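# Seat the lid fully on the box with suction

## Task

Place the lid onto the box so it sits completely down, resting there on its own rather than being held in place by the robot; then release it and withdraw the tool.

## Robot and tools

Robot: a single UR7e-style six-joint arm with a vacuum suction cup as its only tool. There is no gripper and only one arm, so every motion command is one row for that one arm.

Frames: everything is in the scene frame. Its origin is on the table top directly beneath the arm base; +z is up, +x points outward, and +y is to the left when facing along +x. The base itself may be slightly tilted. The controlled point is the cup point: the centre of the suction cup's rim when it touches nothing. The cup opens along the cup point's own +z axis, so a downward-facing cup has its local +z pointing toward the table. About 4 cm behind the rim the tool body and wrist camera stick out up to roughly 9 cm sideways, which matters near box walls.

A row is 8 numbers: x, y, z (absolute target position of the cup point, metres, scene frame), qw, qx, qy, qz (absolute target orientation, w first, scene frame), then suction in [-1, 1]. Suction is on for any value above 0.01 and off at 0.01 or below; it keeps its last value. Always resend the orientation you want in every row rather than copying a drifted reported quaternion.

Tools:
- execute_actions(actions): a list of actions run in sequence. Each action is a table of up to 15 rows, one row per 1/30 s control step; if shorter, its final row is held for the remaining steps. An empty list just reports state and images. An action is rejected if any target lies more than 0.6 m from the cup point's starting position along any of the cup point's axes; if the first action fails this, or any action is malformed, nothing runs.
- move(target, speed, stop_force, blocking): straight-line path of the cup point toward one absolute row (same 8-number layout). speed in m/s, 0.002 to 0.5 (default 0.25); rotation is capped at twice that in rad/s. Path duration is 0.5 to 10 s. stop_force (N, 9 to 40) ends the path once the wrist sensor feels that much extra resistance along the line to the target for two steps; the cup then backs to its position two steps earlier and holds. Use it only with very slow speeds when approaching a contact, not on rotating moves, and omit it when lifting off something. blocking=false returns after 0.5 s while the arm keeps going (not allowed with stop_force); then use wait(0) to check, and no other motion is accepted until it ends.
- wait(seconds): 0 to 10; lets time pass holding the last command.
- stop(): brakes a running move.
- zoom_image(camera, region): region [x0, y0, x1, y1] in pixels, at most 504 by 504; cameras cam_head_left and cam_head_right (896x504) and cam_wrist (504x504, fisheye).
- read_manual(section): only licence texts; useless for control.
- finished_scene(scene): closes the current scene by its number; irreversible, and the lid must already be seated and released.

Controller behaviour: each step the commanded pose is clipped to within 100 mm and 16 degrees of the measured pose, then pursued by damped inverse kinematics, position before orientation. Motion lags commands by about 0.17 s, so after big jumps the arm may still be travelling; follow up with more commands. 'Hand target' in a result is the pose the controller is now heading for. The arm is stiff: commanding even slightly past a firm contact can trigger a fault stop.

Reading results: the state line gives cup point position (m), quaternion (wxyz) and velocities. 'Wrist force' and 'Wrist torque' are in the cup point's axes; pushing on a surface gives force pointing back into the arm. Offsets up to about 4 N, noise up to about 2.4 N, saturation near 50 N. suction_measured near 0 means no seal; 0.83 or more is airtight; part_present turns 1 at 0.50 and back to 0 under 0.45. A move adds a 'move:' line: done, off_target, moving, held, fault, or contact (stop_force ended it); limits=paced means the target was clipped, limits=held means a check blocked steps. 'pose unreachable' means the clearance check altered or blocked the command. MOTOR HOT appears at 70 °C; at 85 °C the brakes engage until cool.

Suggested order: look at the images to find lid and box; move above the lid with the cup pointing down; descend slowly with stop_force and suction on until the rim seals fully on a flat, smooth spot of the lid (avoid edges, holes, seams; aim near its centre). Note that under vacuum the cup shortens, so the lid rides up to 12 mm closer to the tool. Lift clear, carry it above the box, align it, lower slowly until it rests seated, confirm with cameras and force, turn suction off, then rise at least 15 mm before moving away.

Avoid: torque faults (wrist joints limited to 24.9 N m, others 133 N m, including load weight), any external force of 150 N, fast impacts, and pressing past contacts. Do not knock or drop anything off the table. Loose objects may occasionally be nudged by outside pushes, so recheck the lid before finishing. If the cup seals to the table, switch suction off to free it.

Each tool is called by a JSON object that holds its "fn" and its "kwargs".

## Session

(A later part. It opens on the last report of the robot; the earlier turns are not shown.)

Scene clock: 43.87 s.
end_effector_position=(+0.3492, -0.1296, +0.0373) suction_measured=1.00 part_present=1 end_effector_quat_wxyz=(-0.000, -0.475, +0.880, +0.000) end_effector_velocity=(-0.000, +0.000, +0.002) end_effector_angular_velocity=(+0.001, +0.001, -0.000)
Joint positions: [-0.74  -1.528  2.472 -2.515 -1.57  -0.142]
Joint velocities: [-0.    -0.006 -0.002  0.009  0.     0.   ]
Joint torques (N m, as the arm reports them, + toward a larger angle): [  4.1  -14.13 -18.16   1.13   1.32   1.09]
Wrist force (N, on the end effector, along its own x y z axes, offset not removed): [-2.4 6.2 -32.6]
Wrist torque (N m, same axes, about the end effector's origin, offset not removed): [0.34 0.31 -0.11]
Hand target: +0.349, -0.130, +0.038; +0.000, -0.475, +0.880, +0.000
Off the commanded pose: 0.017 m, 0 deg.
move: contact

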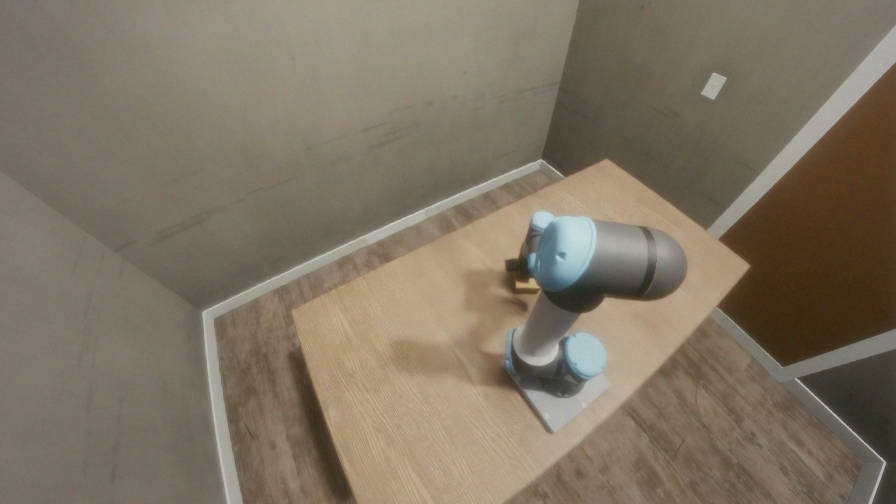

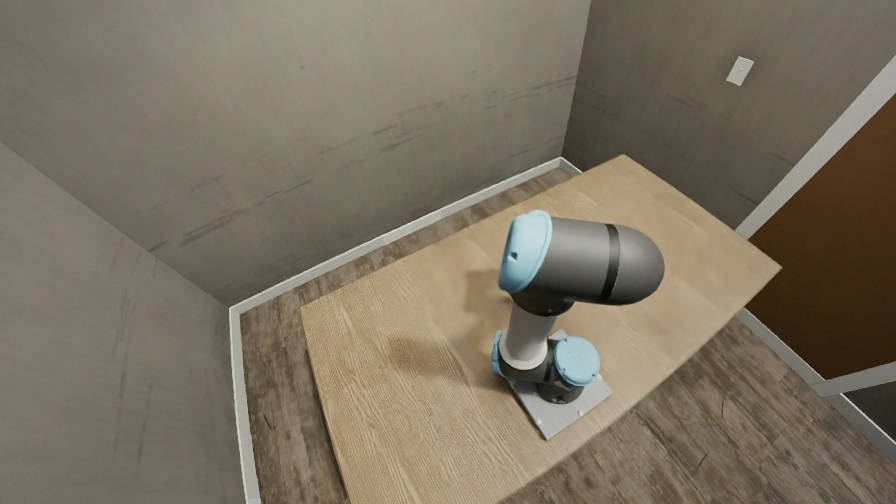

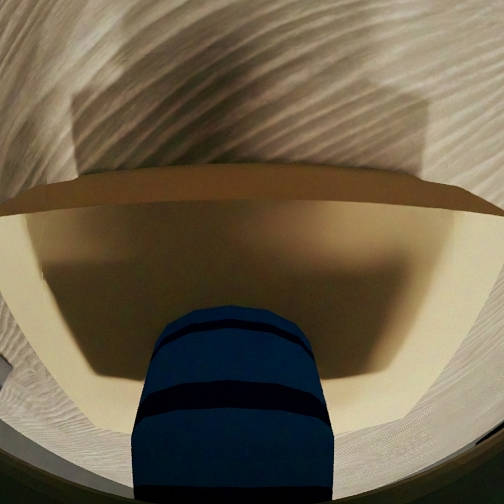

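{"fn": "execute_actions", "kwargs": {"actions": [[[0.3493,-0.1297,0.038,0,-0.475,0.880,0,-1]],[[0.3493,-0.1297,0.038,0,-0.475,0.880,0,-1]]]}}

{"fn": "move", "kwargs": {"target": [0.3493,-0.1297,0.16,0,-0.475,0.880,0,-1], "speed": 0.15}}

Scene clock: 47.03 s.
end_effector_position=(+0.3493, -0.1297, +0.0380) suction_measured=0.01 part_present=0 end_effector_quat_wxyz=(+0.000, -0.475, +0.880, -0.000) end_effector_velocity=(-0.000, +0.000, -0.000) end_effector_angular_velocity=(+0.000, +0.001, -0.000)
Joint positions: [-0.74  -1.53   2.471 -2.512 -1.57  -0.141]
Joint velocities: [-0.  0.  0.  0. -0. -0.]
Joint torques (N m, as the arm reports them, + toward a larger angle): [  2.29 -18.8  -20.31   0.48   0.2    1.14]
Wrist force (N, on the end effector, along its own x y z axes, offset not removed): [-2.0 2.2 -15.3]
Wrist torque (N m, same axes, about the end effector's origin, offset not removed): [0.59 0.31 -0.20]
Hand target: +0.349, -0.130, +0.038; +0.000, -0.475, +0.880, -0.000
Off the commanded pose: 0.000 m, 0 deg.
Step readings (end_effector_position; steps 1 to 15: 1st action; 16 to 30: 2nd action):
0: (+0.3493, -0.1297, +0.0376)
1: (+0.3493, -0.1297, +0.0377)
2: (+0.3493, -0.1297, +0.0377)
4: (+0.3493, -0.1297, +0.0378)
8: (+0.3493, -0.1298, +0.0380)
15: (+0.3493, -0.1297, +0.0380)
16: (+0.3493, -0.1297, +0.0380)
17: (+0.3493, -0.1297, +0.0380)
19: (+0.3493, -0.1297, +0.0380)
23: (+0.3493, -0.1297, +0.0380)
30: end_effector_position above

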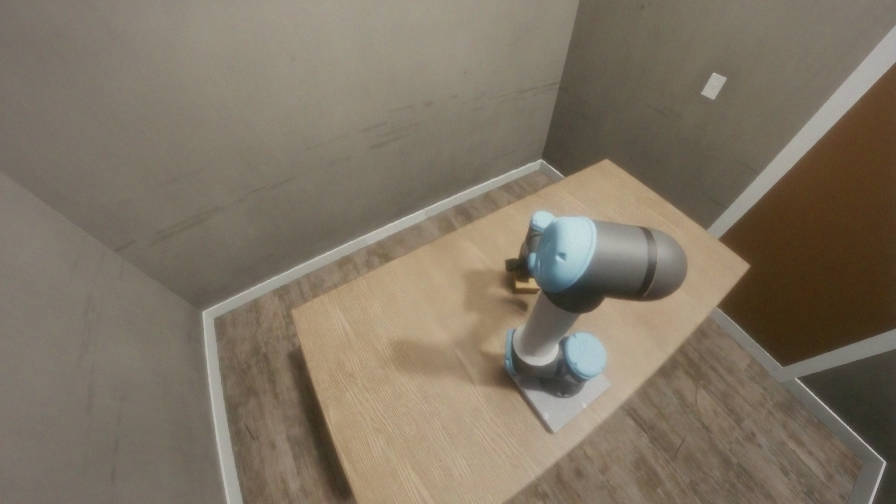

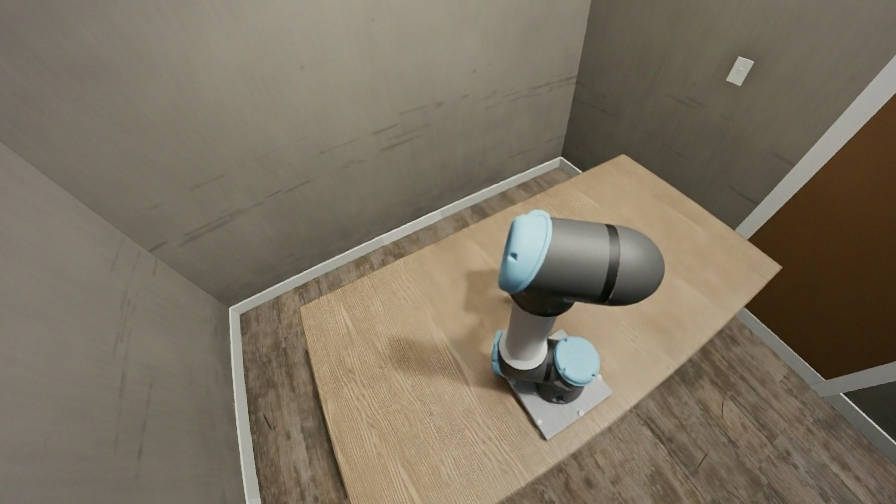

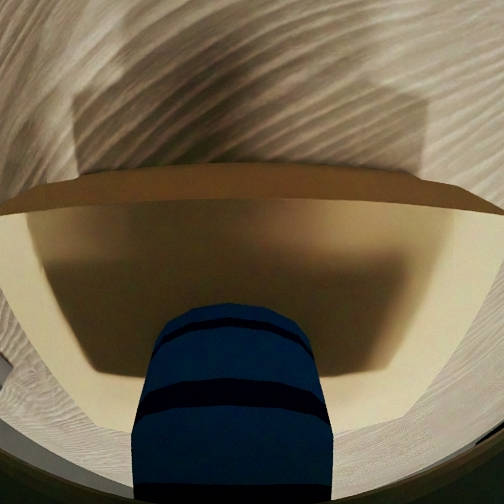

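Scene clock: 48.47 s.
end_effector_position=(+0.3495, -0.1298, +0.1595) suction_measured=0.01 part_present=0 end_effector_quat_wxyz=(-0.000, -0.475, +0.880, -0.000) end_effector_velocity=(-0.000, -0.000, +0.004) end_effector_angular_velocity=(+0.001, -0.000, -0.000)
Joint positions: [-0.74  -1.803  2.293 -2.061 -1.57  -0.142]
Joint velocities: [-0.001 -0.005 -0.007  0.012  0.001 -0.001]
Joint torques (N m, as the arm reports them, + toward a larger angle): [ -9.23 -17.78 -32.54  -0.84   2.14  -1.36]
Wrist force (N, on the end effector, along its own x y z axes, offset not removed): [-0.5 0.3 -0.3]
Wrist torque (N m, same axes, about the end effector's origin, offset not removed): [0.28 0.01 -0.10]
Hand target: +0.349, -0.130, +0.160; +0.000, -0.475, +0.880, -0.000
Off the commanded pose: 0.000 m, 0 deg.
move: done

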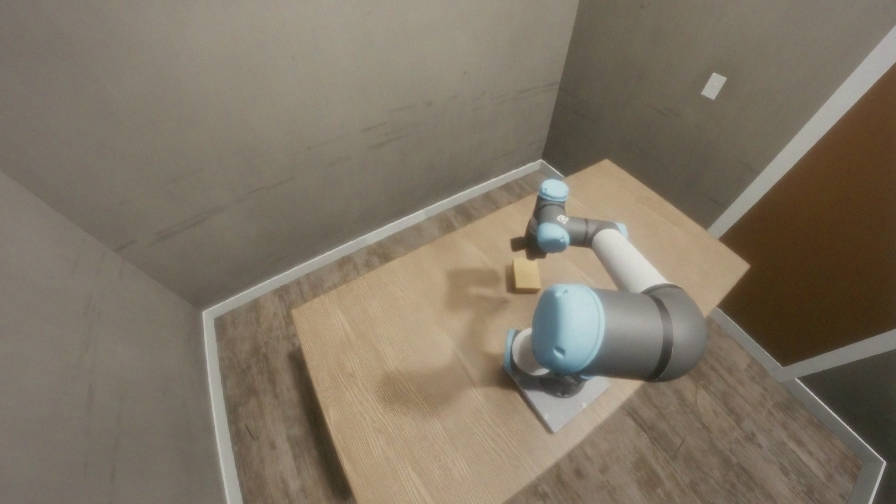

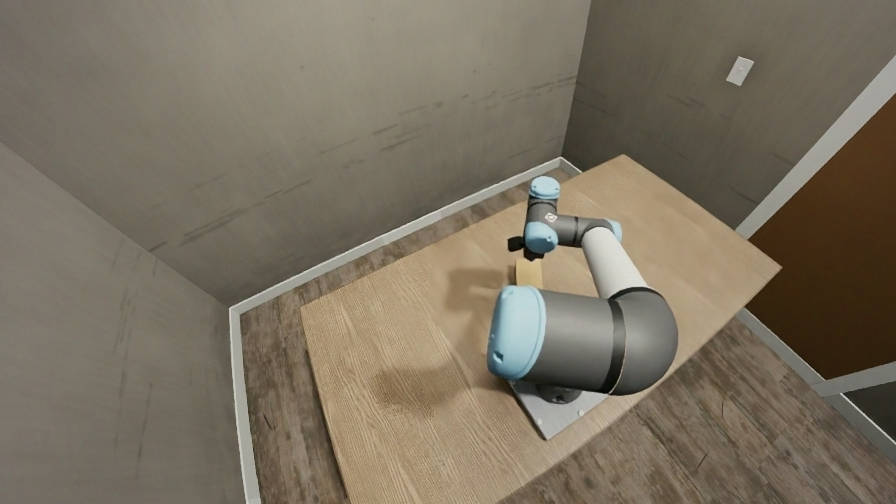

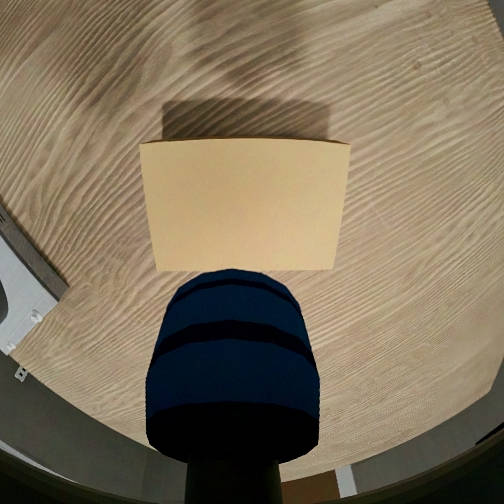

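{"fn": "finished_scene", "kwargs": {"scene": 2}}

The scene is finished: the task was done.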